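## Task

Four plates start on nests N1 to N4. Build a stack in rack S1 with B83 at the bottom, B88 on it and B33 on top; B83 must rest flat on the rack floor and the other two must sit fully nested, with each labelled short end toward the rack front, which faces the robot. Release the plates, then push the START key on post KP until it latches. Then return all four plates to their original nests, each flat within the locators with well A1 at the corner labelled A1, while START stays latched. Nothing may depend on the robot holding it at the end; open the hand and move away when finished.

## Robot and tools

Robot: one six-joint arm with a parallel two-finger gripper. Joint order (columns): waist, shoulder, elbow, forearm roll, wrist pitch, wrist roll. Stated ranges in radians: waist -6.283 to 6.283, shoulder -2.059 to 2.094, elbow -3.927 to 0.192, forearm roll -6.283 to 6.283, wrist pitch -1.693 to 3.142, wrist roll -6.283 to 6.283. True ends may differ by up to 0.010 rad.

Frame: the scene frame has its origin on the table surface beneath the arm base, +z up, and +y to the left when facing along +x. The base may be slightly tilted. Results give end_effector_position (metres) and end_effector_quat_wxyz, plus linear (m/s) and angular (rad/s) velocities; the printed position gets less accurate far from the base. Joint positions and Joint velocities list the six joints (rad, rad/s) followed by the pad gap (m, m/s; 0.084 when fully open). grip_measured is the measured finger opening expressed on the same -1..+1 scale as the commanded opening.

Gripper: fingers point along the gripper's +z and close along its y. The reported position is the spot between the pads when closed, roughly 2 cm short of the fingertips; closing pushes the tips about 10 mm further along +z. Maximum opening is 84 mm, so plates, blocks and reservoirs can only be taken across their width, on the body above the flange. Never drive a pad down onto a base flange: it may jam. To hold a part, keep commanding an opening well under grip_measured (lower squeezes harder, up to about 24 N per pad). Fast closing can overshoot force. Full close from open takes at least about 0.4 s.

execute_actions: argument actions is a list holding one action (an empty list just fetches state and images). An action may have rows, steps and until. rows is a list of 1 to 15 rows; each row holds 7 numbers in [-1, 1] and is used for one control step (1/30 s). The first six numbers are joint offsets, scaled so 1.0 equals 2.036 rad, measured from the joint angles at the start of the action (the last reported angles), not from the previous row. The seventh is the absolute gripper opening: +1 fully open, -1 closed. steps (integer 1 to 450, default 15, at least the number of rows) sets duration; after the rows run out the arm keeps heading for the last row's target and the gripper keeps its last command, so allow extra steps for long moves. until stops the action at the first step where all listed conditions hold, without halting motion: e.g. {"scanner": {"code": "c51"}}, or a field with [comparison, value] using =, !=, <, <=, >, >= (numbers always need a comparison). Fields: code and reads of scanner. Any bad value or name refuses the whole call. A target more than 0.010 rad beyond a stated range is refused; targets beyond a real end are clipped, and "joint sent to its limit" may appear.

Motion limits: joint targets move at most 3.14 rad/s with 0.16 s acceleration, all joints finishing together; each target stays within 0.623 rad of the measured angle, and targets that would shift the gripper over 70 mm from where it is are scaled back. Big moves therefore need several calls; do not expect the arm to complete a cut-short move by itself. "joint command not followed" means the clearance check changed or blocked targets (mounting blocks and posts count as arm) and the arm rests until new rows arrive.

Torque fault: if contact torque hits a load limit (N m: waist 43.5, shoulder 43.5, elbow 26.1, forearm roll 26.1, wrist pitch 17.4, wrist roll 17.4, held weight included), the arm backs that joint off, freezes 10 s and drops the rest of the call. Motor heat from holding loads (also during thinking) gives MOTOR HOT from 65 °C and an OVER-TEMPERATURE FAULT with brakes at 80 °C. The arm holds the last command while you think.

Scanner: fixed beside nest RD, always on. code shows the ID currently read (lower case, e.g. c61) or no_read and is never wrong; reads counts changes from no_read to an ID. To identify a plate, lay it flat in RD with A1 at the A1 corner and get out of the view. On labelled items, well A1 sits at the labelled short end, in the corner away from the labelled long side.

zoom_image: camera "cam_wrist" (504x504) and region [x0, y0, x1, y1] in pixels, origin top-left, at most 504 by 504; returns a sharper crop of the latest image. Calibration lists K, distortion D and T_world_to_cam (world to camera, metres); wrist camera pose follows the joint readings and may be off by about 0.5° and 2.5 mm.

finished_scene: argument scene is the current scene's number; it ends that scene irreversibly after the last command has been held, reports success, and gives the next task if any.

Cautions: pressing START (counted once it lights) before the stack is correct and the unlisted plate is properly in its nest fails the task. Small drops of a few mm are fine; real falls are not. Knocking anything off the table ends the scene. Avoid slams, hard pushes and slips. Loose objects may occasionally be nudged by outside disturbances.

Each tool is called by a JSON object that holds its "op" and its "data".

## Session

{"op": "execute_actions", "data": {"actions": []}}

Scene clock: 0.00 s.
end_effector_position=(-0.1364, +0.4456, +0.1459) grip_measured=+1.00 end_effector_quat_wxyz=(+0.572, +0.599, -0.442, -0.344) end_effector_velocity=(-0.000, -0.000, +0.000) end_effector_angular_velocity=(-0.001, +0.001, +0.000)
Joint positions: [ 1.511 -0.668 -0.599  0.988  1.618  1.947  0.084]
Joint velocities: [-0.     0.     0.001 -0.     0.001 -0.     0.   ]
scanner: code=no_read reads=0
camera_calibration (this result's frames):
cam_wrist: T_world_to_cam=[[-0.146424, 0.0552585, 0.987677, -0.156648], [-0.368514, 0.923524, -0.106302, -0.375515], [-0.918018, -0.379538, -0.114863, 0.195286], [0, 0, 0, 1]] pos_world=[0.0179562, 0.429571, 0.137231]

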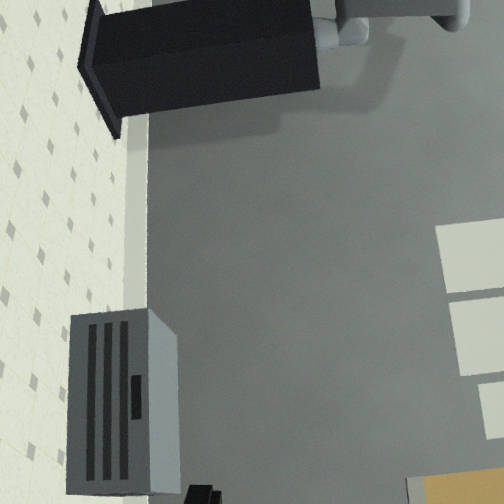

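{"op": "execute_actions", "data": {"actions": [{"rows":[[0,-0.25,-0.1,0,0.25,0,1]],"steps":30}]}}

Scene clock: 2.63 s.
end_effector_position=(-0.1313, +0.4370, +0.3876) grip_measured=+1.00 end_effector_quat_wxyz=(+0.504, +0.721, -0.194, -0.435) end_effector_velocity=(+0.000, -0.000, +0.002) end_effector_angular_velocity=(+0.006, +0.000, +0.001)
Joint positions: [ 1.511 -1.176 -0.802  0.988  2.127  1.947  0.084]
Joint velocities: [ 0.    -0.004 -0.002  0.001  0.002 -0.     0.   ]
scanner: code=no_read reads=0
camera_calibration (this result's frames):
cam_wrist: T_world_to_cam=[[0.146281, -0.410319, 0.900133, -0.118365], [-0.546548, 0.724914, 0.419267, -0.480292], [-0.824553, -0.553297, -0.118219, 0.314002], [0, 0, 0, 1]] pos_world=[0.0137228, 0.473339, 0.345036]

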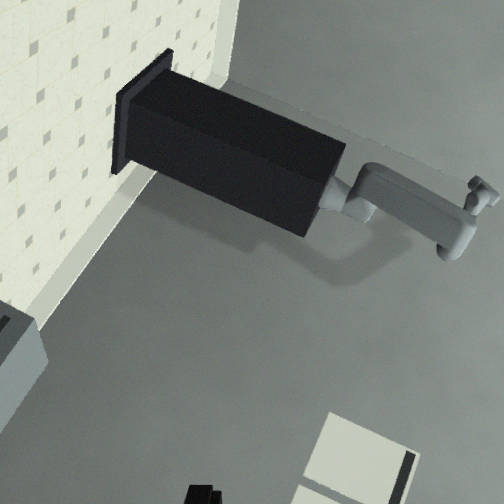

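{"op": "execute_actions", "data": {"actions": [{"rows":[[-0.917,0,0,0,0,0,1]],"steps":40}]}}

{"op": "execute_actions", "data": {"actions": [{"rows":[[0,0.0634,0.1866,-0.0373,-0.198,-0.0614,1]],"steps":30}]}}

Scene clock: 4.93 s.
end_effector_position=(+0.1835, +0.4750, +0.2523) grip_measured=+1.00 end_effector_quat_wxyz=(-0.062, -0.553, +0.831, +0.011) end_effector_velocity=(+0.001, -0.001, +0.000) end_effector_angular_velocity=(-0.001, -0.005, -0.004)
Joint positions: [-0.355 -1.176 -0.802  0.988  2.127  1.947  0.084]
Joint velocities: [-0.006 -0.     0.001 -0.    -0.     0.    -0.   ]
scanner: code=no_read reads=0
camera_calibration (this result's frames):
cam_wrist: T_world_to_cam=[[-0.91291, 0.400381, 0.0793157, -0.0107053], [0.393548, 0.914977, -0.0890856, -0.413615], [-0.10824, -0.0501125, -0.992861, 0.428738], [0, 0, 0, 1]] pos_world=[0.199411, 0.40422, 0.389679]

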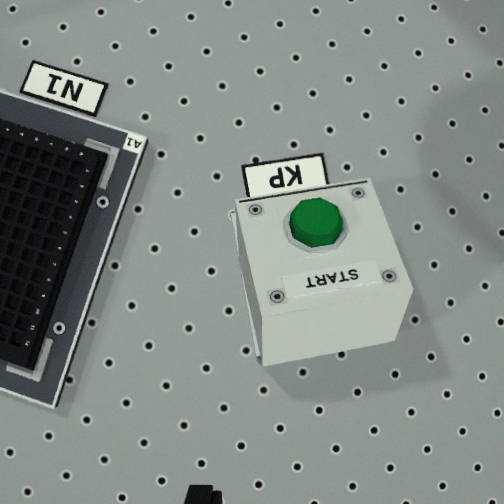

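Scene clock: 5.93 s.
end_effector_position=(+0.2647, +0.3207, +0.1988) grip_measured=+1.00 end_effector_quat_wxyz=(-0.000, -0.429, +0.903, -0.001) end_effector_velocity=(-0.000, -0.001, -0.001) end_effector_angular_velocity=(+0.001, +0.002, -0.002)
Joint positions: [-0.355 -1.047 -0.423  0.912  1.724  1.822  0.084]
Joint velocities: [-0.     0.001  0.002 -0.     0.001 -0.     0.   ]
scanner: code=no_read reads=0
camera_calibration (this result's frames):
cam_wrist: T_world_to_cam=[[-0.766279, 0.642477, -0.0063355, 0.0300491], [0.642483, 0.766299, 0.00131596, -0.345377], [0.00570036, -0.00306206, -0.999979, 0.332902], [0, 0, 0, 1]] pos_world=[0.243027, 0.246375, 0.33354]

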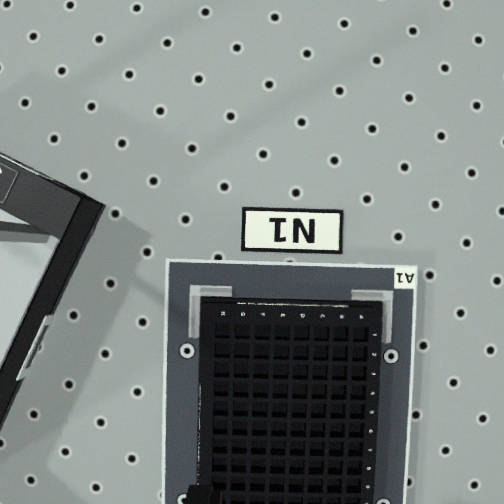

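{"op": "execute_actions", "data": {"actions": [{"rows":[[-0.3846,0.6866,0.02,-0.0476,-0.0295,0.5639,1]],"steps":45}]}}

Scene clock: 9.63 s.
end_effector_position=(+0.2124, +0.0801, +0.1678) grip_measured=+1.00 end_effector_quat_wxyz=(-0.072, +0.685, +0.630, +0.358) end_effector_velocity=(-0.000, +0.000, -0.000) end_effector_angular_velocity=(+0.002, -0.000, -0.001)
Joint positions: [-1.138  0.35  -0.382  0.815  1.664  2.97   0.084]
Joint velocities: [-0.     0.002 -0.    -0.     0.001 -0.    -0.   ]
scanner: code=no_read reads=0
camera_calibration (this result's frames):
cam_wrist: T_world_to_cam=[[0.917913, -0.203095, 0.340864, -0.203845], [0.0379111, -0.81025, -0.584857, 0.225732], [0.394966, 0.54977, -0.73604, 0.130219], [0, 0, 0, 1]] pos_world=[0.127123, 0.0699087, 0.297351]

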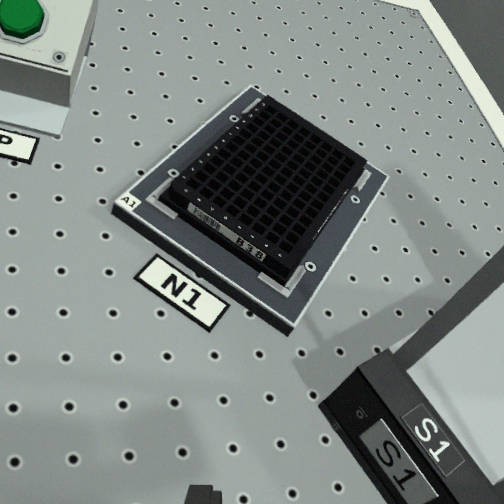

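{"op": "zoom_image", "data": {"camera": "cam_wrist", "region": [170,190,290,280]}}

{"op": "execute_actions", "data": {"actions": [{"rows":[[0,0,0,0.29,-0.27,0,1]],"steps":25}]}}

Region (170, 190, 290, 280) of cam_wrist's 504x504 image, scaled by 4.200, with more detail than that image has; it fills the top 378 rows of this view, and the rest is white.

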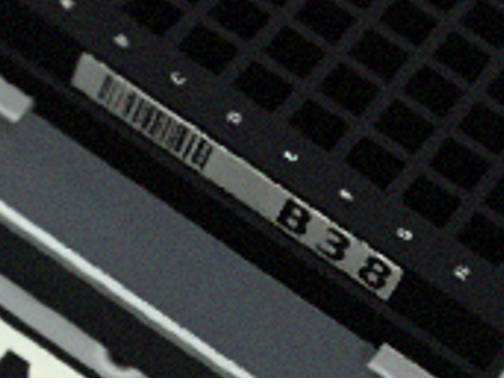

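Scene clock: 11.20 s.
end_effector_position=(+0.2537, -0.1051, +0.1999) grip_measured=+1.00 end_effector_quat_wxyz=(+0.269, +0.790, +0.481, +0.267) end_effector_velocity=(+0.000, -0.001, +0.001) end_effector_angular_velocity=(-0.003, -0.002, -0.003)
Joint positions: [-1.138  0.35  -0.382  1.405  1.115  2.97   0.084]
Joint velocities: [-0.    -0.    -0.001  0.003 -0.002 -0.    -0.   ]
scanner: code=no_read reads=0
camera_calibration (this result's frames):
cam_wrist: T_world_to_cam=[[0.615536, -0.404572, 0.676341, -0.301866], [-0.403661, -0.898912, -0.170339, 0.112749], [0.676885, -0.168163, -0.716622, 0.0885014], [0, 0, 0, 1]] pos_world=[0.171416, -0.00589244, 0.286792]

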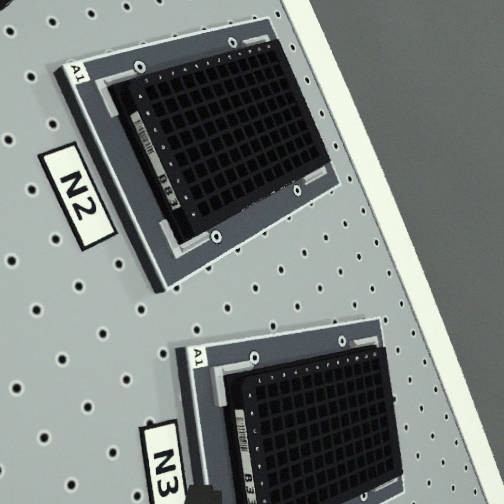

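{"op": "zoom_image", "data": {"camera": "cam_wrist", "region": [110,100,230,230]}}

{"op": "zoom_image", "data": {"camera": "cam_wrist", "region": [200,400,300,504]}}

Region (110, 100, 230, 230) of cam_wrist's 504x504 image, scaled by 3.877, with more detail than that image has; it fills the left 465 columns of this view, and the rest is white.

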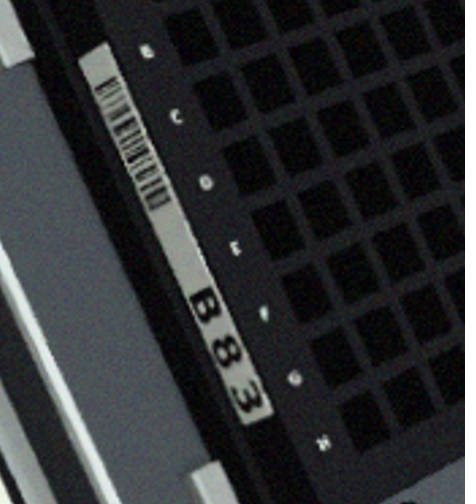

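Region (200, 400, 300, 504) of cam_wrist's 504x504 image, scaled by 4.846, with more detail than that image has; it fills the left 485 columns of this view, and the rest is white.

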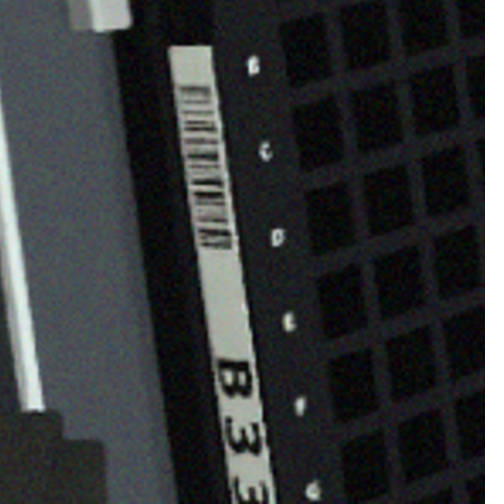

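{"op": "execute_actions", "data": {"actions": [{"rows":[[0.2957,-0.0521,-0.3251,-0.2829,0.1439,-0.4602,1]],"steps":40}]}}

Scene clock: 14.70 s.
end_effector_position=(+0.4430, +0.0311, +0.2305) grip_measured=+1.00 end_effector_quat_wxyz=(-0.001, -0.029, +1.000, -0.003) end_effector_velocity=(+0.000, +0.000, +0.000) end_effector_angular_velocity=(-0.001, -0.000, +0.001)
Joint positions: [-0.536  0.245 -1.044  0.829  1.408  2.033  0.084]
Joint velocities: [ 0.001 -0.    -0.     0.    -0.001 -0.    -0.   ]
scanner: code=no_read reads=0
camera_calibration (this result's frames):
cam_wrist: T_world_to_cam=[[-0.0455268, 0.998886, -0.0124378, 0.02393], [0.998961, 0.045548, 0.00142581, -0.373556], [0.00199074, -0.0123599, -0.999922, 0.364639], [0, 0, 0, 1]] pos_world=[0.373532, -0.00238169, 0.365441]

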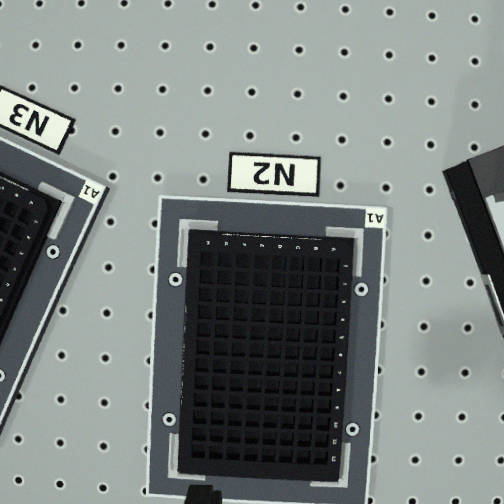

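{"op": "execute_actions", "data": {"actions": [{"rows":[[0.1508,0.1063,0.0742,0.1636,-0.168,-0.0747,1]],"steps":40}]}}

Scene clock: 26.87 s.
end_effector_position=(+0.4277, -0.0029, +0.0521) grip_measured=+1.00 end_effector_quat_wxyz=(+0.000, +0.005, +1.000, +0.000) end_effector_velocity=(-0.000, +0.000, -0.000) end_effector_angular_velocity=(+0.001, +0.000, -0.000)
Joint positions: [-0.229  0.461 -0.893  1.162  1.066  1.881  0.084]
Joint velocities: [ 0.     0.     0.     0.     0.001 -0.     0.   ]
scanner: code=no_read reads=0
camera_calibration (this result's frames):
cam_wrist: T_world_to_cam=[[0.0232088, 0.999718, -0.00511411, 0.0252274], [0.999727, -0.0231949, 0.00274778, -0.357043], [0.00262838, -0.00517648, -0.999983, 0.185602], [0, 0, 0, 1]] pos_world=[0.355872, -0.0325411, 0.186709]

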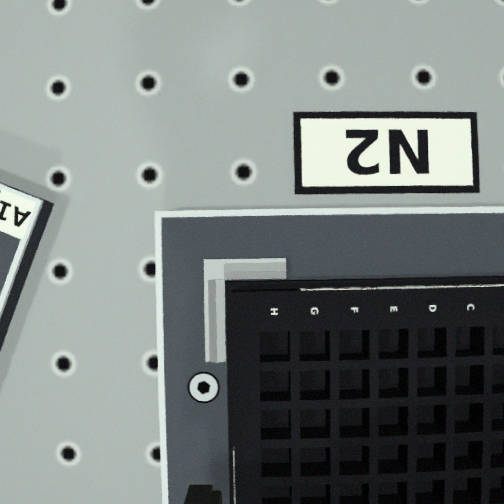

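{"op": "zoom_image", "data": {"camera": "cam_wrist", "region": [170,404,290,504]}}

Region (170, 404, 290, 504) of cam_wrist's 504x504 image, scaled by 4.200, with more detail than that image has.

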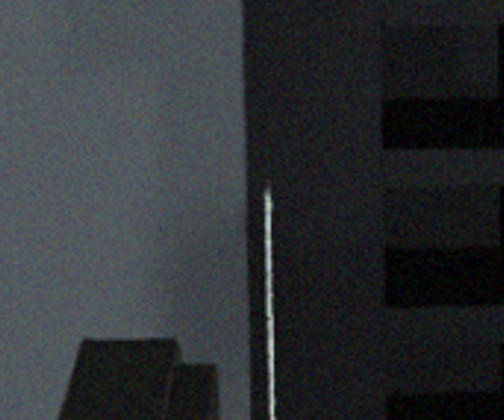

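{"op": "execute_actions", "data": {"actions": [{"rows":[[0.0009,-0.0022,0.0013,-0.0003,0.0002,0.001,1]],"steps":12}]}}

{"op": "zoom_image", "data": {"camera": "cam_wrist", "region": [170,264,410,504]}}

Scene clock: 30.07 s.
end_effector_position=(+0.4275, -0.0014, +0.0521) grip_measured=+1.00 end_effector_quat_wxyz=(-0.000, +0.005, +1.000, +0.000) end_effector_velocity=(+0.001, -0.000, +0.000) end_effector_angular_velocity=(-0.001, -0.001, +0.001)
Joint positions: [-0.227  0.456 -0.89   1.161  1.066  1.883  0.084]
Joint velocities: [ 0.     0.    -0.001 -0.    -0.001  0.     0.   ]
scanner: code=no_read reads=0
camera_calibration (this result's frames):
cam_wrist: T_world_to_cam=[[0.0224613, 0.999735, -0.00506978, 0.0240306], [0.999747, -0.0224533, 0.00162626, -0.356718], [0.001512, -0.00510502, -0.999986, 0.186104], [0, 0, 0, 1]] pos_world=[0.355807, -0.0310836, 0.186803]

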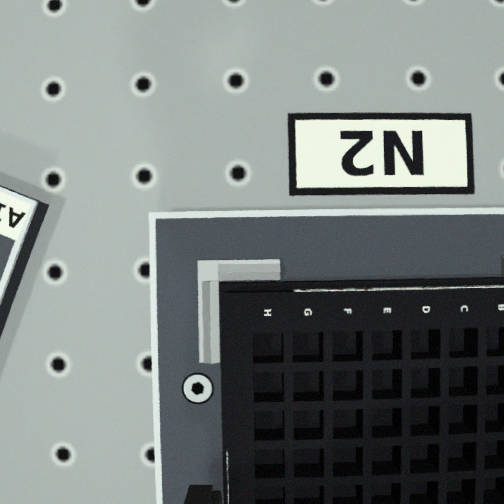

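Region (170, 264, 410, 504) of cam_wrist's 504x504 image, scaled by 2.100, with more detail than that image has.

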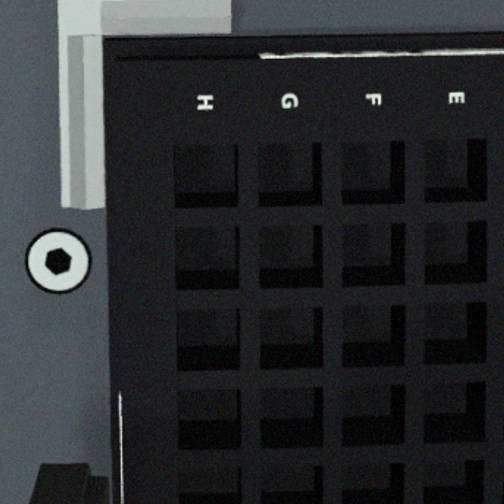

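{"op": "execute_actions", "data": {"actions": [{"rows":[[0.0063,0.004,0.0002,0.0071,-0.0047,-0.003,1]],"steps":12}]}}

Scene clock: 31.20 s.
end_effector_position=(+0.4273, -0.0016, +0.0464) grip_measured=+1.00 end_effector_quat_wxyz=(-0.000, +0.005, +1.000, -0.000) end_effector_velocity=(-0.001, -0.000, -0.001) end_effector_angular_velocity=(+0.001, +0.002, -0.002)
Joint positions: [-0.215  0.464 -0.89   1.176  1.057  1.877  0.084]
Joint velocities: [ 0.     0.     0.002 -0.     0.     0.    -0.   ]
scanner: code=no_read reads=0
camera_calibration (this result's frames):
cam_wrist: T_world_to_cam=[[0.0225899, 0.999723, -0.0065358, 0.0242402], [0.999743, -0.022578, 0.00188912, -0.356588], [0.00174104, -0.00657679, -0.999977, 0.180256], [0, 0, 0, 1]] pos_world=[0.355635, -0.031099, 0.181084]

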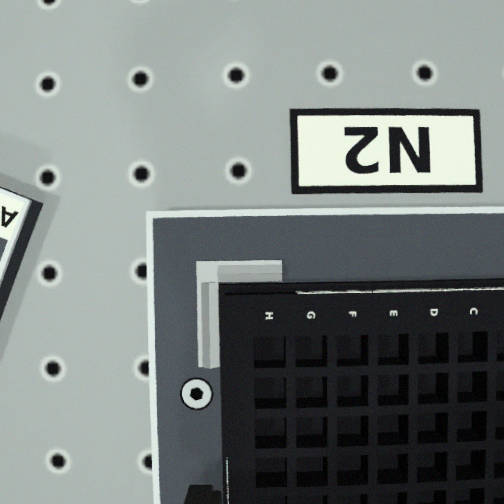

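{"op": "execute_actions", "data": {"actions": [{"rows":[[0.0072,0.0043,-0.0002,0.0075,-0.0042,-0.003,1]],"steps":12}]}}

{"op": "execute_actions", "data": {"actions": [{"rows":[[0,0,0,0,0,0,0]],"steps":12}]}}

Scene clock: 33.00 s.
end_effector_position=(+0.4272, -0.0012, +0.0400) grip_measured=+1.00 end_effector_quat_wxyz=(-0.001, +0.005, +1.000, -0.001) end_effector_velocity=(-0.000, +0.000, -0.000) end_effector_angular_velocity=(+0.001, +0.001, -0.000)
Joint positions: [-0.2    0.473 -0.89   1.191  1.048  1.871  0.084]
Joint velocities: [ 0.  0.  0. -0.  0. -0.  0.]
scanner: code=no_read reads=0
camera_calibration (this result's frames):
cam_wrist: T_world_to_cam=[[0.0220462, 0.999733, -0.00693528, 0.0240879], [0.999756, -0.0220384, 0.00118714, -0.35645], [0.00103398, -0.00695976, -0.999975, 0.174196], [0, 0, 0, 1]] pos_world=[0.355652, -0.0307247, 0.174782]

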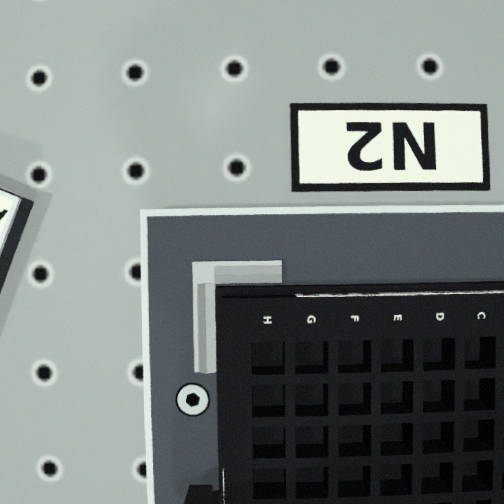

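Scene clock: 33.40 s.
end_effector_position=(+0.4275, -0.0013, +0.0404) grip_measured=+0.94 end_effector_quat_wxyz=(-0.000, +0.004, +1.000, -0.001) end_effector_velocity=(+0.000, -0.000, -0.000) end_effector_angular_velocity=(-0.000, +0.000, -0.000)
Joint positions: [-0.201  0.472 -0.89   1.191  1.048  1.871  0.082]
Joint velocities: [ 0.001  0.001 -0.001  0.001 -0.     0.001  0.   ]
scanner: code=no_read reads=0
camera_calibration (this result's frames):
cam_wrist: T_world_to_cam=[[0.0217357, 0.999737, -0.00733373, 0.0243072], [0.999762, -0.0217222, 0.00191399, -0.356729], [0.00175418, -0.00737359, -0.999971, 0.174272], [0, 0, 0, 1]] pos_world=[0.35581, -0.0307647, 0.175128]

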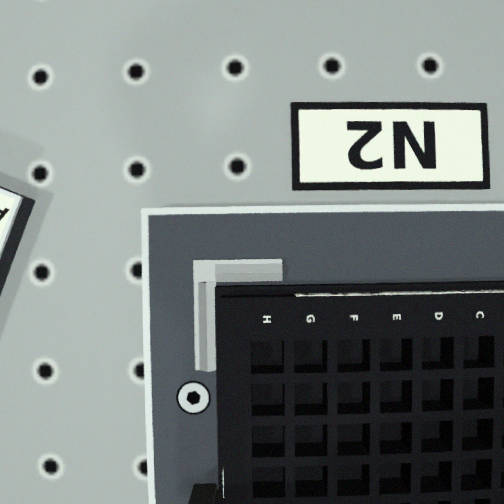

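{"op": "execute_actions", "data": {"actions": [{"rows":[[-0.0128,-0.0079,0,-0.0147,0.0088,0.0059,0],[-0.0128,-0.0079,0,-0.0147,0.0088,0.0059,0],[-0.0128,-0.0079,0,-0.0147,0.0088,0.0059,0],[-0.0128,-0.0079,0,-0.0147,0.0088,0.0059,0],[-0.0128,-0.0079,0,-0.0147,0.0088,0.0059,0],[-0.0128,-0.0079,0,-0.0147,0.0088,0.0059,0],[-0.0128,-0.0079,0,-0.0147,0.0088,0.0059,0],[-0.0128,-0.0079,0,-0.0147,0.0088,0.0059,0],[-0.0128,-0.0079,0,-0.0147,0.0088,0.0059,0],[-0.1645,-0.112,-0.0756,-0.1778,0.1768,0.0796,0]],"steps":42}]}}

{"op": "execute_actions", "data": {"actions": [{"rows":[[0.03,-0.3163,0.1503,0.0201,0.0855,-0.0496,0]],"steps":35}]}}

Scene clock: 37.00 s.
end_effector_position=(+0.4432, +0.0312, +0.2305) grip_measured=+0.94 end_effector_quat_wxyz=(-0.001, -0.030, +1.000, -0.004) end_effector_velocity=(+0.001, +0.000, +0.001) end_effector_angular_velocity=(-0.001, -0.001, +0.001)
Joint positions: [-0.536  0.245 -1.044  0.829  1.408  2.033  0.082]
Joint velocities: [-0.001 -0.001 -0.001 -0.    -0.     0.    -0.   ]
scanner: code=no_read reads=0
camera_calibration (this result's frames):
cam_wrist: T_world_to_cam=[[-0.0463644, 0.998845, -0.0126487, 0.0242611], [0.998923, 0.0463823, 0.00111932, -0.373674], [0.0017047, -0.0125832, -0.999919, 0.364732], [0, 0, 0, 1]] pos_world=[0.373775, -0.00231176, 0.365428]

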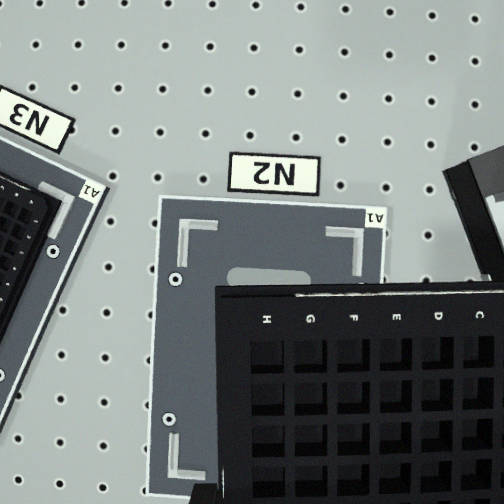

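Scene clock: 38.17 s.
end_effector_position=(+0.3806, +0.2154, +0.2462) grip_measured=+0.94 end_effector_quat_wxyz=(+0.014, -0.221, +0.975, -0.003) end_effector_velocity=(-0.000, +0.000, +0.000) end_effector_angular_velocity=(-0.000, -0.000, +0.001)
Joint positions: [-0.475 -0.399 -0.738  0.87   1.582  1.932  0.082]
Joint velocities: [ 0.    -0.002  0.    -0.     0.001  0.     0.   ]
scanner: code=no_read reads=0
camera_calibration (this result's frames):
cam_wrist: T_world_to_cam=[[-0.41894, 0.907853, -0.0170786, 0.000098264], [0.90743, 0.419271, 0.0279621, -0.371777], [0.032546, -0.00378319, -0.999463, 0.369126], [0, 0, 0, 1]] pos_world=[0.325389, 0.157182, 0.379326]

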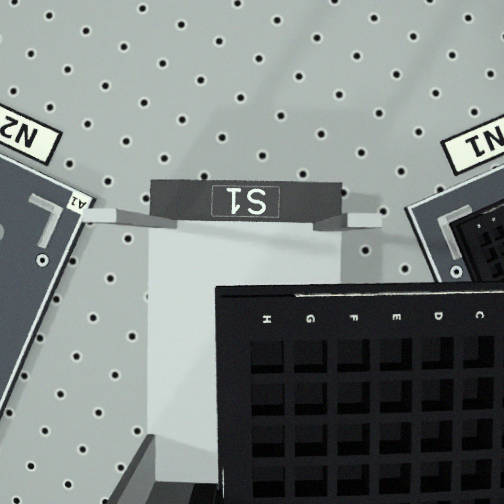

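{"op": "execute_actions", "data": {"actions": [{"rows":[[0.02,0.0632,0.0121,0.0016,-0.0526,-0.0302,0]],"steps":25}]}}

Scene clock: 45.40 s.
end_effector_position=(+0.3856, +0.1711, +0.2149) grip_measured=+0.94 end_effector_quat_wxyz=(-0.000, -0.205, +0.979, -0.000) end_effector_velocity=(+0.000, -0.000, -0.000) end_effector_angular_velocity=(+0.000, -0.000, -0.001)
Joint positions: [-0.434 -0.271 -0.714  0.873  1.475  1.871  0.082]
Joint velocities: [ 0.     0.001 -0.     0.    -0.001  0.     0.   ]
scanner: code=no_read reads=0
camera_calibration (this result's frames):
cam_wrist: T_world_to_cam=[[-0.390034, 0.920781, -0.00595765, 0.0261708], [0.920789, 0.390053, 0.00244441, -0.351532], [0.00457457, -0.00453233, -0.999979, 0.348548], [0, 0, 0, 1]] pos_world=[0.3323, 0.114598, 0.349556]

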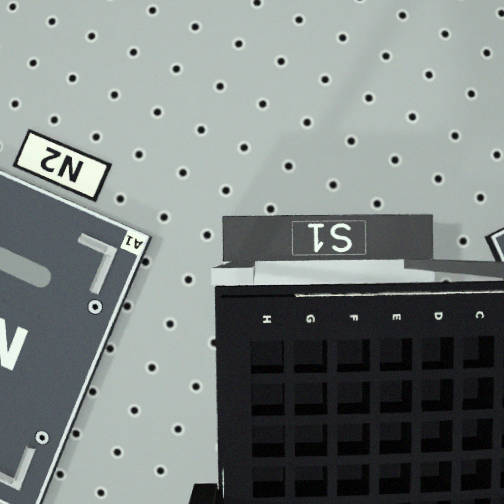

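{"op": "zoom_image", "data": {"camera": "cam_wrist", "region": [190,240,310,330]}}

{"op": "zoom_image", "data": {"camera": "cam_wrist", "region": [384,210,504,330]}}

Region (190, 240, 310, 330) of cam_wrist's 504x504 image, scaled by 4.200, with more detail than that image has; it fills the top 378 rows of this view, and the rest is white.

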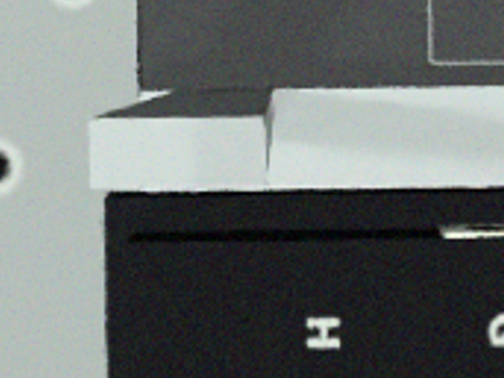

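Region (384, 210, 504, 330) of cam_wrist's 504x504 image, scaled by 4.200, with more detail than that image has.

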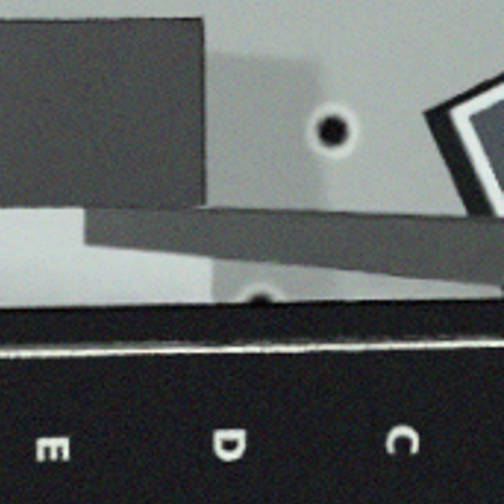

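{"op": "execute_actions", "data": {"actions": [{"rows":[[0.0009,-0.0003,-0.0007,0.0004,0,0.0034,0]],"steps":12}]}}

{"op": "zoom_image", "data": {"camera": "cam_wrist", "region": [190,240,310,330]}}

Scene clock: 53.97 s.
end_effector_position=(+0.3862, +0.1719, +0.2149) grip_measured=+0.94 end_effector_quat_wxyz=(+0.000, -0.203, +0.979, -0.000) end_effector_velocity=(+0.001, +0.000, +0.000) end_effector_angular_velocity=(-0.000, -0.001, +0.001)
Joint positions: [-0.432 -0.271 -0.715  0.874  1.475  1.877  0.082]
Joint velocities: [ 0.     0.    -0.001  0.001 -0.    -0.     0.   ]
scanner: code=no_read reads=0
camera_calibration (this result's frames):
cam_wrist: T_world_to_cam=[[-0.385975, 0.92249, -0.00605266, 0.0237704], [0.922498, 0.385995, 0.00252065, -0.352376], [0.00466156, -0.00461066, -0.999979, 0.348509], [0, 0, 0, 1]] pos_world=[0.332616, 0.115694, 0.349533]

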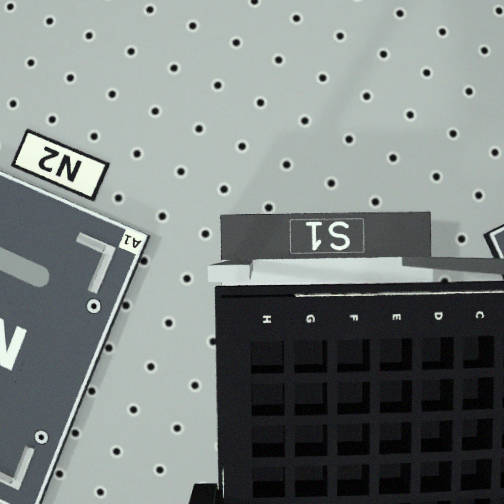

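Region (190, 240, 310, 330) of cam_wrist's 504x504 image, scaled by 4.200, with more detail than that image has; it fills the top 378 rows of this view, and the rest is white.

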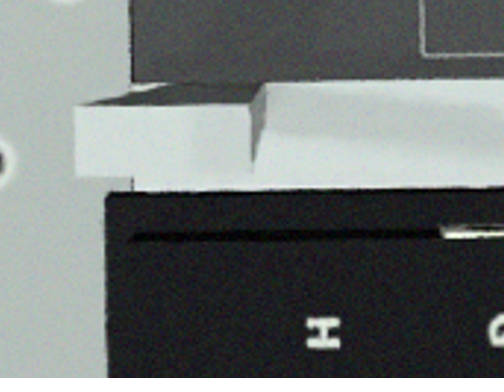

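{"op": "execute_actions", "data": {"actions": [{"rows":[[0.0176,0.0001,0.0125,0.0102,-0.0192,-0.0004,0]],"steps":18}]}}

Scene clock: 69.67 s.
end_effector_position=(+0.3868, +0.1715, +0.2011) grip_measured=+0.94 end_effector_quat_wxyz=(+0.001, -0.203, +0.979, -0.001) end_effector_velocity=(+0.000, +0.000, -0.001) end_effector_angular_velocity=(+0.001, +0.000, -0.001)
Joint positions: [-0.397 -0.271 -0.69   0.895  1.435  1.877  0.082]
Joint velocities: [ 0.002  0.001  0.     0.002 -0.001  0.     0.   ]
scanner: code=no_read reads=0
camera_calibration (this result's frames):
cam_wrist: T_world_to_cam=[[-0.385506, 0.92268, -0.0069171, 0.0242764], [0.922686, 0.385535, 0.00356716, -0.352932], [0.00595813, -0.00500716, -0.99997, 0.334296], [0, 0, 0, 1]] pos_world=[0.333013, 0.115342, 0.335712]

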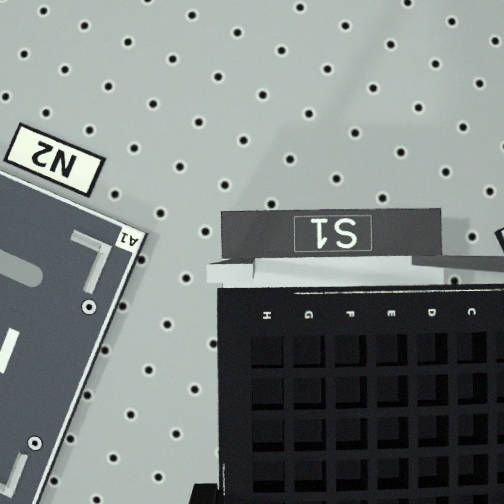

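{"op": "execute_actions", "data": {"actions": [{"rows":[[-0.007,-0.0005,-0.0034,-0.0041,0.0079,-0.001,0]],"steps":15}]}}

{"op": "zoom_image", "data": {"camera": "cam_wrist", "region": [190,240,310,330]}}

Scene clock: 74.57 s.
end_effector_position=(+0.3852, +0.1716, +0.2056) grip_measured=+0.94 end_effector_quat_wxyz=(-0.001, -0.203, +0.979, +0.001) end_effector_velocity=(+0.002, -0.002, +0.002) end_effector_angular_velocity=(-0.007, -0.007, -0.002)
Joint positions: [-0.411 -0.272 -0.696  0.886  1.452  1.875  0.082]
Joint velocities: [-0.004  0.001 -0.002 -0.001 -0.007  0.001  0.   ]
scanner: code=no_read reads=0
camera_calibration (this result's frames):
cam_wrist: T_world_to_cam=[[-0.386382, 0.922331, -0.00381462, 0.0233548], [0.922334, 0.38639, 0.00165424, -0.351201], [0.00299969, -0.00287919, -0.999991, 0.339561], [0, 0, 0, 1]] pos_world=[0.33193, 0.115137, 0.340228]

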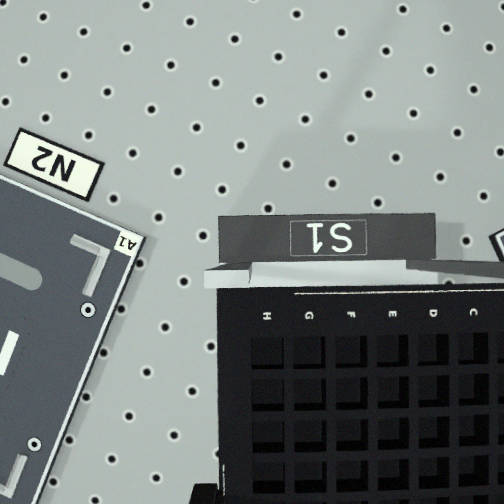

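Region (190, 240, 310, 330) of cam_wrist's 504x504 image, scaled by 4.200, with more detail than that image has; it fills the top 378 rows of this view, and the rest is white.

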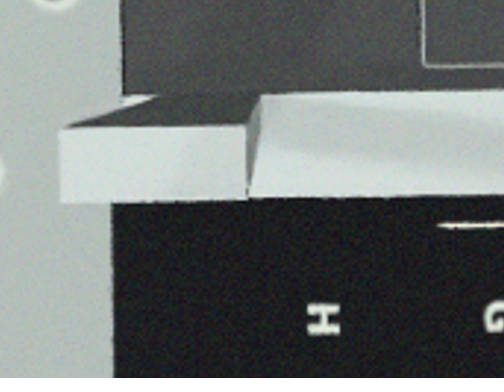

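{"op": "execute_actions", "data": {"actions": [{"rows":[[0.0002,0.0019,-0.0015,0,-0.0007,0.0003,0]],"steps":12}]}}

{"op": "execute_actions", "data": {"actions": [{"rows":[[0.0125,0.0002,0.0088,0.0073,-0.0136,-0.0003,0]],"steps":15}]}}

Scene clock: 82.07 s.
end_effector_position=(+0.3862, +0.1710, +0.2057) grip_measured=+0.94 end_effector_quat_wxyz=(-0.001, -0.203, +0.979, +0.000) end_effector_velocity=(+0.000, -0.000, +0.000) end_effector_angular_velocity=(-0.001, -0.001, +0.001)
Joint positions: [-0.41  -0.268 -0.699  0.886  1.451  1.875  0.082]
Joint velocities: [ 0.    -0.    -0.001 -0.    -0.001  0.     0.   ]
scanner: code=no_read reads=0
camera_calibration (this result's frames):
cam_wrist: T_world_to_cam=[[-0.385477, 0.922707, -0.00453407, 0.0240394], [0.922712, 0.385487, 0.00159987, -0.351826], [0.00322404, -0.00356692, -0.999988, 0.339706], [0, 0, 0, 1]] pos_world=[0.332806, 0.114655, 0.340374]

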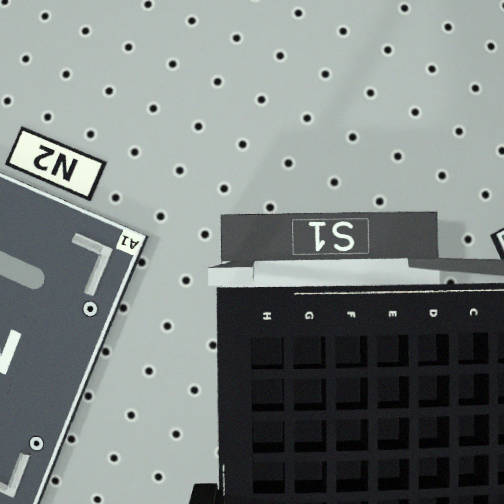

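Scene clock: 82.57 s.
end_effector_position=(+0.3867, +0.1709, +0.1962) grip_measured=+0.94 end_effector_quat_wxyz=(+0.000, -0.203, +0.979, -0.000) end_effector_velocity=(-0.000, +0.000, -0.001) end_effector_angular_velocity=(+0.002, +0.002, -0.000)
Joint positions: [-0.385 -0.268 -0.682  0.901  1.422  1.875  0.082]
Joint velocities: [0.001 0.001 0.    0.001 0.001 0.    0.   ]
scanner: code=no_read reads=0
camera_calibration (this result's frames):
cam_wrist: T_world_to_cam=[[-0.385451, 0.922711, -0.00569752, 0.024522], [0.922716, 0.38547, 0.00279356, -0.352492], [0.00477387, -0.00418041, -0.99998, 0.3297], [0, 0, 0, 1]] pos_world=[0.333128, 0.114627, 0.330818]

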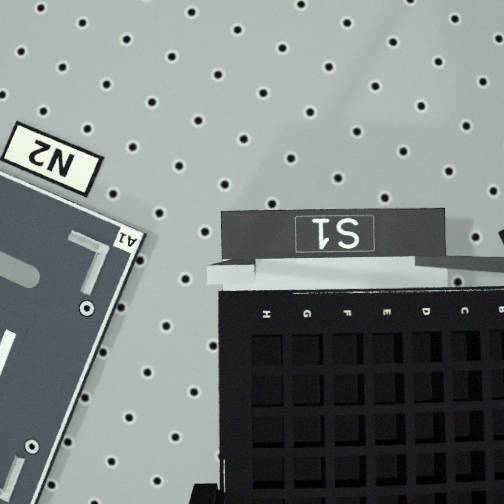

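{"op": "execute_actions", "data": {"actions": [{"rows":[[-0.05,0,-0.036,-0.029,0.055,0.001,0]],"steps":20}]}}

Scene clock: 85.83 s.
end_effector_position=(+0.3844, +0.1715, +0.2363) grip_measured=+0.94 end_effector_quat_wxyz=(-0.001, -0.203, +0.979, -0.001) end_effector_velocity=(-0.000, -0.000, +0.000) end_effector_angular_velocity=(-0.000, -0.001, -0.001)
Joint positions: [-0.487 -0.268 -0.755  0.842  1.534  1.877  0.082]
Joint velocities: [-0.001 -0.     0.001 -0.     0.     0.     0.   ]
scanner: code=no_read reads=0
camera_calibration (this result's frames):
cam_wrist: T_world_to_cam=[[-0.385071, 0.922865, -0.00642772, 0.0232616], [0.922883, 0.38508, 0.0000957363, -0.350097], [0.00256353, -0.00589517, -0.999979, 0.370959], [0, 0, 0, 1]] pos_world=[0.331106, 0.115535, 0.371135]

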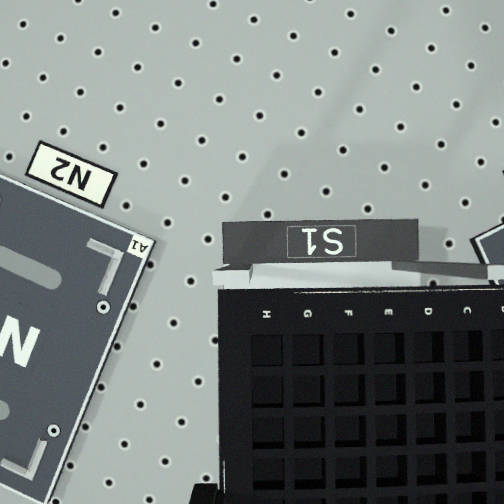

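{"op": "execute_actions", "data": {"actions": [{"rows":[[-0.0241,0.2515,-0.1419,-0.0064,-0.0619,0.0766,0]],"steps":30}]}}

{"op": "execute_actions", "data": {"actions": [{"rows":[[0.139,0.0963,0.0756,0.1483,-0.1591,-0.0678,0]],"steps":35}]}}

Scene clock: 88.73 s.
end_effector_position=(+0.4434, +0.0317, +0.2307) grip_measured=+0.94 end_effector_quat_wxyz=(-0.000, -0.030, +1.000, -0.004) end_effector_velocity=(-0.000, -0.001, -0.000) end_effector_angular_velocity=(+0.001, +0.001, -0.002)
Joint positions: [-0.536  0.244 -1.044  0.829  1.408  2.033  0.082]
Joint velocities: [-0.     0.002 -0.     0.    -0.    -0.    -0.   ]
scanner: code=no_read reads=0
camera_calibration (this result's frames):
cam_wrist: T_world_to_cam=[[-0.0474611, 0.998794, -0.0125304, 0.0242898], [0.998871, 0.0474852, 0.00163171, -0.374023], [0.00222476, -0.0124388, -0.99992, 0.364753], [0, 0, 0, 1]] pos_world=[0.373942, -0.00196288, 0.365639]

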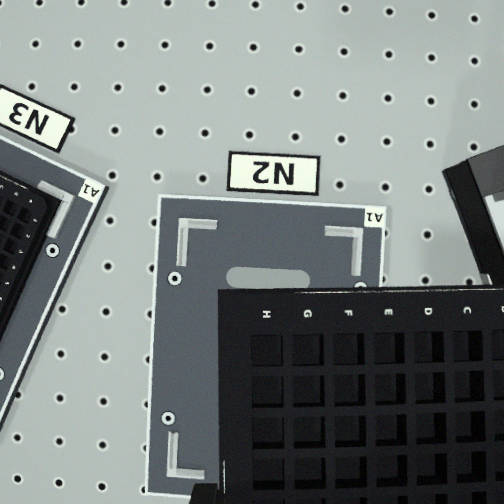

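Scene clock: 89.90 s.
end_effector_position=(+0.4274, -0.0011, +0.0639) grip_measured=+0.94 end_effector_quat_wxyz=(-0.001, +0.004, +1.000, +0.001) end_effector_velocity=(-0.000, -0.000, -0.000) end_effector_angular_velocity=(+0.000, +0.000, -0.001)
Joint positions: [-0.253  0.44  -0.89   1.131  1.085  1.895  0.082]
Joint velocities: [0. 0. 0. 0. 0. 0. 0.]
scanner: code=no_read reads=0
camera_calibration (this result's frames):
cam_wrist: T_world_to_cam=[[0.0204473, 0.999782, -0.00421534, 0.0246309], [0.999791, -0.0204466, 0.000207086, -0.356573], [0.000120851, -0.00421869, -0.999991, 0.198494], [0, 0, 0, 1]] pos_world=[0.355971, -0.0310788, 0.19867]

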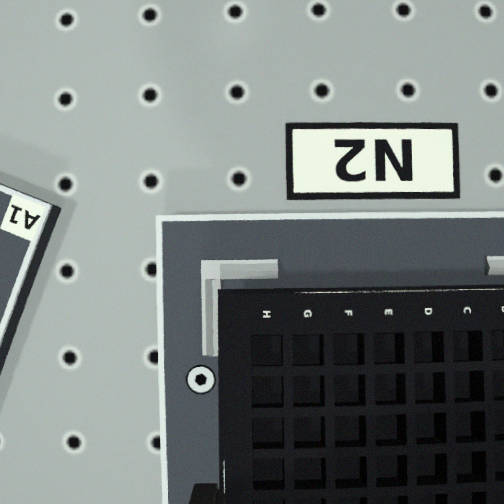

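Lower slowly to ~.0415.

{"op": "execute_actions", "data": {"actions": [{"rows":[[0.008,0.005,0,0.0093,-0.0057,-0.0037,0],[0.008,0.005,0,0.0093,-0.0057,-0.0037,0],[0.008,0.005,0,0.0093,-0.0057,-0.0037,0],[0.0128,0.0079,0,0.0147,-0.0093,-0.0059,0],[0.0128,0.0079,0,0.0147,-0.0093,-0.0059,0],[0.0128,0.0079,0,0.0147,-0.0093,-0.0059,0],[0.0166,0.0102,0,0.0191,-0.012,-0.0077,0],[0.0166,0.0102,0,0.0191,-0.012,-0.0077,0],[0.0166,0.0102,0,0.0191,-0.012,-0.0077,0],[0.0205,0.0126,0,0.0236,-0.0146,-0.0094,0],[0.0205,0.0126,0,0.0236,-0.0146,-0.0094,0],[0.0205,0.0126,0,0.0236,-0.0146,-0.0094,0],[0.0243,0.015,0,0.028,-0.0173,-0.0112,0]],"steps":28}]}}

Scene clock: 93.47 s.
end_effector_position=(+0.4286, -0.0011, +0.0424) grip_measured=+0.94 end_effector_quat_wxyz=(+0.001, +0.004, +1.000, -0.001) end_effector_velocity=(-0.001, -0.000, -0.001) end_effector_angular_velocity=(+0.001, +0.002, -0.003)
Joint positions: [-0.204  0.469 -0.891  1.188  1.049  1.872  0.082]
Joint velocities: [ 0.001  0.002  0.002  0.001 -0.     0.     0.   ]
scanner: code=no_read reads=0
camera_calibration (this result's frames):
cam_wrist: T_world_to_cam=[[0.0198948, 0.999769, -0.00817057, 0.0249327], [0.999794, -0.0198613, 0.00416642, -0.357953], [0.00400318, -0.00825178, -0.999958, 0.175277], [0, 0, 0, 1]] pos_world=[0.356681, -0.03059, 0.176964]

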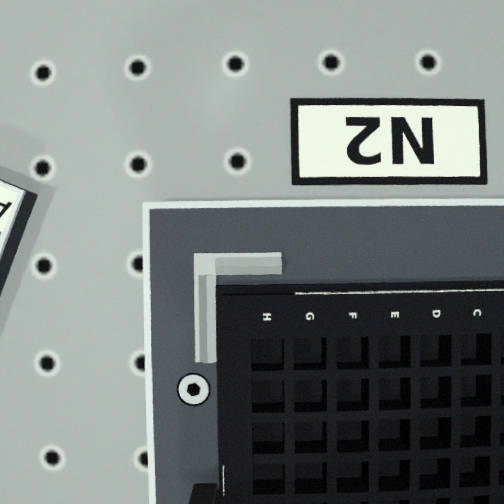

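{"op": "execute_actions", "data": {"actions": [{"rows":[[-0.0027,-0.0027,0.0024,-0.0027,0.0012,0,0]],"steps":15}]}}

Scene clock: 95.03 s.
end_effector_position=(+0.4263, -0.0009, +0.0439) grip_measured=+0.94 end_effector_quat_wxyz=(-0.000, +0.004, +1.000, -0.001) end_effector_velocity=(+0.000, -0.001, +0.002) end_effector_angular_velocity=(-0.003, -0.002, +0.000)
Joint positions: [-0.209  0.464 -0.885  1.183  1.052  1.872  0.082]
Joint velocities: [-0.004 -0.003  0.001 -0.003 -0.001  0.     0.   ]
scanner: code=no_read reads=0
camera_calibration (this result's frames):
cam_wrist: T_world_to_cam=[[0.0207204, 0.999761, -0.00695191, 0.0243842], [0.999784, -0.0207088, 0.00174009, -0.355533], [0.00159571, -0.00698646, -0.999974, 0.177842], [0, 0, 0, 1]] pos_world=[0.354667, -0.0304986, 0.178626]

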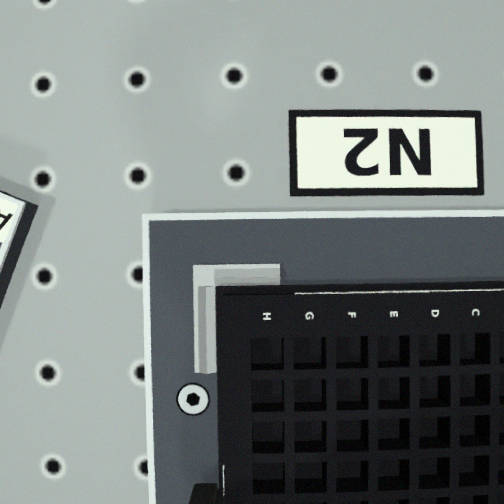

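{"op": "execute_actions", "data": {"actions": [{"rows":[[0.003,0.0024,-0.001,0.0032,-0.0018,-0.0008,0]],"steps":15}]}}

{"op": "execute_actions", "data": {"actions": [{"rows":[[0,0,0,0,0,0,1]],"steps":12}]}}

Scene clock: 96.73 s.
end_effector_position=(+0.4272, -0.0010, +0.0415) grip_measured=+0.94 end_effector_quat_wxyz=(+0.000, +0.004, +1.000, -0.001) end_effector_velocity=(-0.001, -0.000, -0.002) end_effector_angular_velocity=(+0.000, +0.001, -0.001)
Joint positions: [-0.203  0.469 -0.888  1.189  1.048  1.87   0.082]
Joint velocities: [ 0.003  0.002  0.001  0.002 -0.002 -0.001  0.   ]
scanner: code=no_read reads=0
camera_calibration (this result's frames):
cam_wrist: T_world_to_cam=[[0.0204821, 0.99976, -0.00776109, 0.0245861], [0.999787, -0.0204612, 0.00275372, -0.356535], [0.00259426, -0.00781584, -0.999966, 0.175047], [0, 0, 0, 1]] pos_world=[0.355502, -0.0305072, 0.176213]

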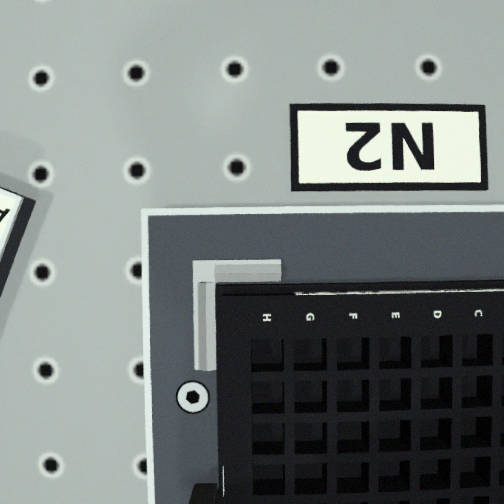

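Scene clock: 97.13 s.
end_effector_position=(+0.4270, -0.0010, +0.0413) grip_measured=+1.00 end_effector_quat_wxyz=(-0.000, +0.004, +1.000, -0.001) end_effector_velocity=(+0.002, -0.000, +0.001) end_effector_angular_velocity=(-0.002, -0.003, +0.002)
Joint positions: [-0.203  0.469 -0.888  1.189  1.049  1.87   0.084]
Joint velocities: [-0.002 -0.001 -0.002 -0.001 -0.001  0.    -0.   ]
scanner: code=no_read reads=0
camera_calibration (this result's frames):
cam_wrist: T_world_to_cam=[[0.020697, 0.999758, -0.00749757, 0.0244508], [0.999784, -0.0206803, 0.0022957, -0.356316], [0.00214009, -0.00754346, -0.999969, 0.175049], [0, 0, 0, 1]] pos_world=[0.355358, -0.0304931, 0.176044]

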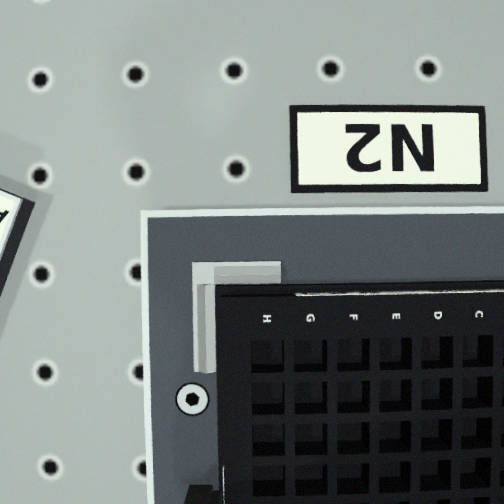

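{"op": "execute_actions", "data": {"actions": [{"rows":[[-0.0118,-0.0064,-0.001,-0.0138,0.0083,0.0064,1]],"steps":15}]}}

{"op": "execute_actions", "data": {"actions": [{"rows":[[0,0,0,0,0,0.7715,1]],"steps":20}]}}

Scene clock: 99.73 s.
end_effector_position=(+0.4274, -0.0013, +0.0519) grip_measured=+1.00 end_effector_quat_wxyz=(-0.001, +0.005, +1.000, -0.000) end_effector_velocity=(+0.000, -0.000, +0.000) end_effector_angular_velocity=(-0.001, -0.001, +0.000)
Joint positions: [-0.227  0.456 -0.89   1.161  1.065  1.883  0.084]
Joint velocities: [-0.001 -0.001  0.    -0.    -0.001  0.     0.   ]
scanner: code=no_read reads=0
camera_calibration (this result's frames):
cam_wrist: T_world_to_cam=[[0.0219382, 0.999743, -0.00573324, 0.0242245], [0.999759, -0.0219322, 0.00110579, -0.35666], [0.000979759, -0.00575612, -0.999983, 0.186118], [0, 0, 0, 1]] pos_world=[0.35586, -0.0309693, 0.186648]

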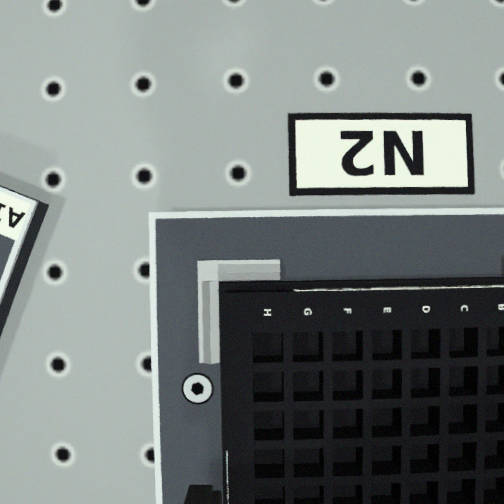

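Scene clock: 100.40 s.
end_effector_position=(+0.4275, -0.0013, +0.0519) grip_measured=+1.00 end_effector_quat_wxyz=(-0.000, +0.698, +0.716, -0.001) end_effector_velocity=(-0.000, +0.000, -0.000) end_effector_angular_velocity=(+0.000, -0.000, -0.783)
Joint positions: [-0.227  0.456 -0.89   1.161  1.065  3.42   0.084]
Joint velocities: [-0.    -0.     0.     0.     0.001  0.782 -0.   ]
scanner: code=no_read reads=0
camera_calibration (this result's frames):
cam_wrist: T_world_to_cam=[[0.999906, 0.0117847, -0.00697647, -0.395039], [0.0118043, -0.999926, 0.00277394, 0.0642692], [-0.00694327, -0.00285603, -0.999972, 0.18952], [0, 0, 0, 1]] pos_world=[0.395559, 0.0694612, 0.18658]

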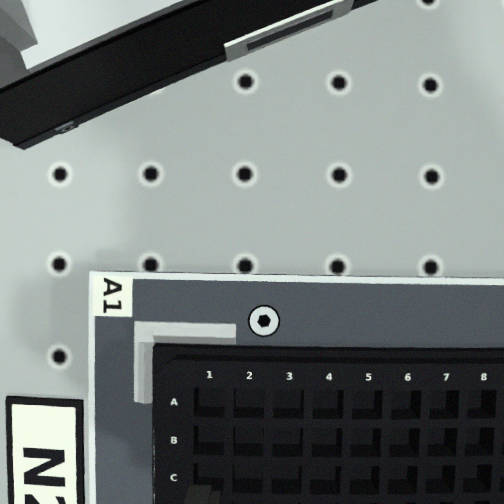

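{"op": "execute_actions", "data": {"actions": [{"rows":[[0,0,0,0,0,0.7881,1]],"steps":28}]}}

Scene clock: 102.30 s.
end_effector_position=(+0.4275, -0.0013, +0.0519) grip_measured=+1.00 end_effector_quat_wxyz=(+0.000, +1.000, -0.004, -0.001) end_effector_velocity=(+0.000, -0.000, +0.000) end_effector_angular_velocity=(-0.001, -0.000, -0.004)
Joint positions: [-0.227  0.456 -0.89   1.161  1.065  5.024  0.084]
Joint velocities: [ 0.    -0.    -0.    -0.    -0.001  0.004  0.   ]
scanner: code=no_read reads=0
camera_calibration (this result's frames):
cam_wrist: T_world_to_cam=[[-0.0209496, -0.999766, -0.00530955, 0.0399478], [-0.999773, 0.0209282, 0.00405813, 0.497933], [-0.00394606, 0.00539336, -0.999978, 0.188249], [0, 0, 0, 1]] pos_world=[0.4994, 0.0285024, 0.186437]

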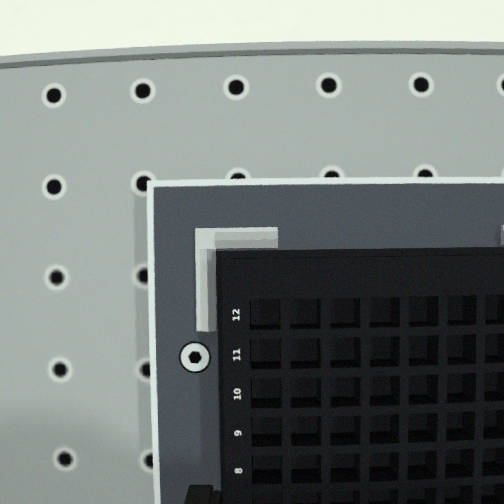

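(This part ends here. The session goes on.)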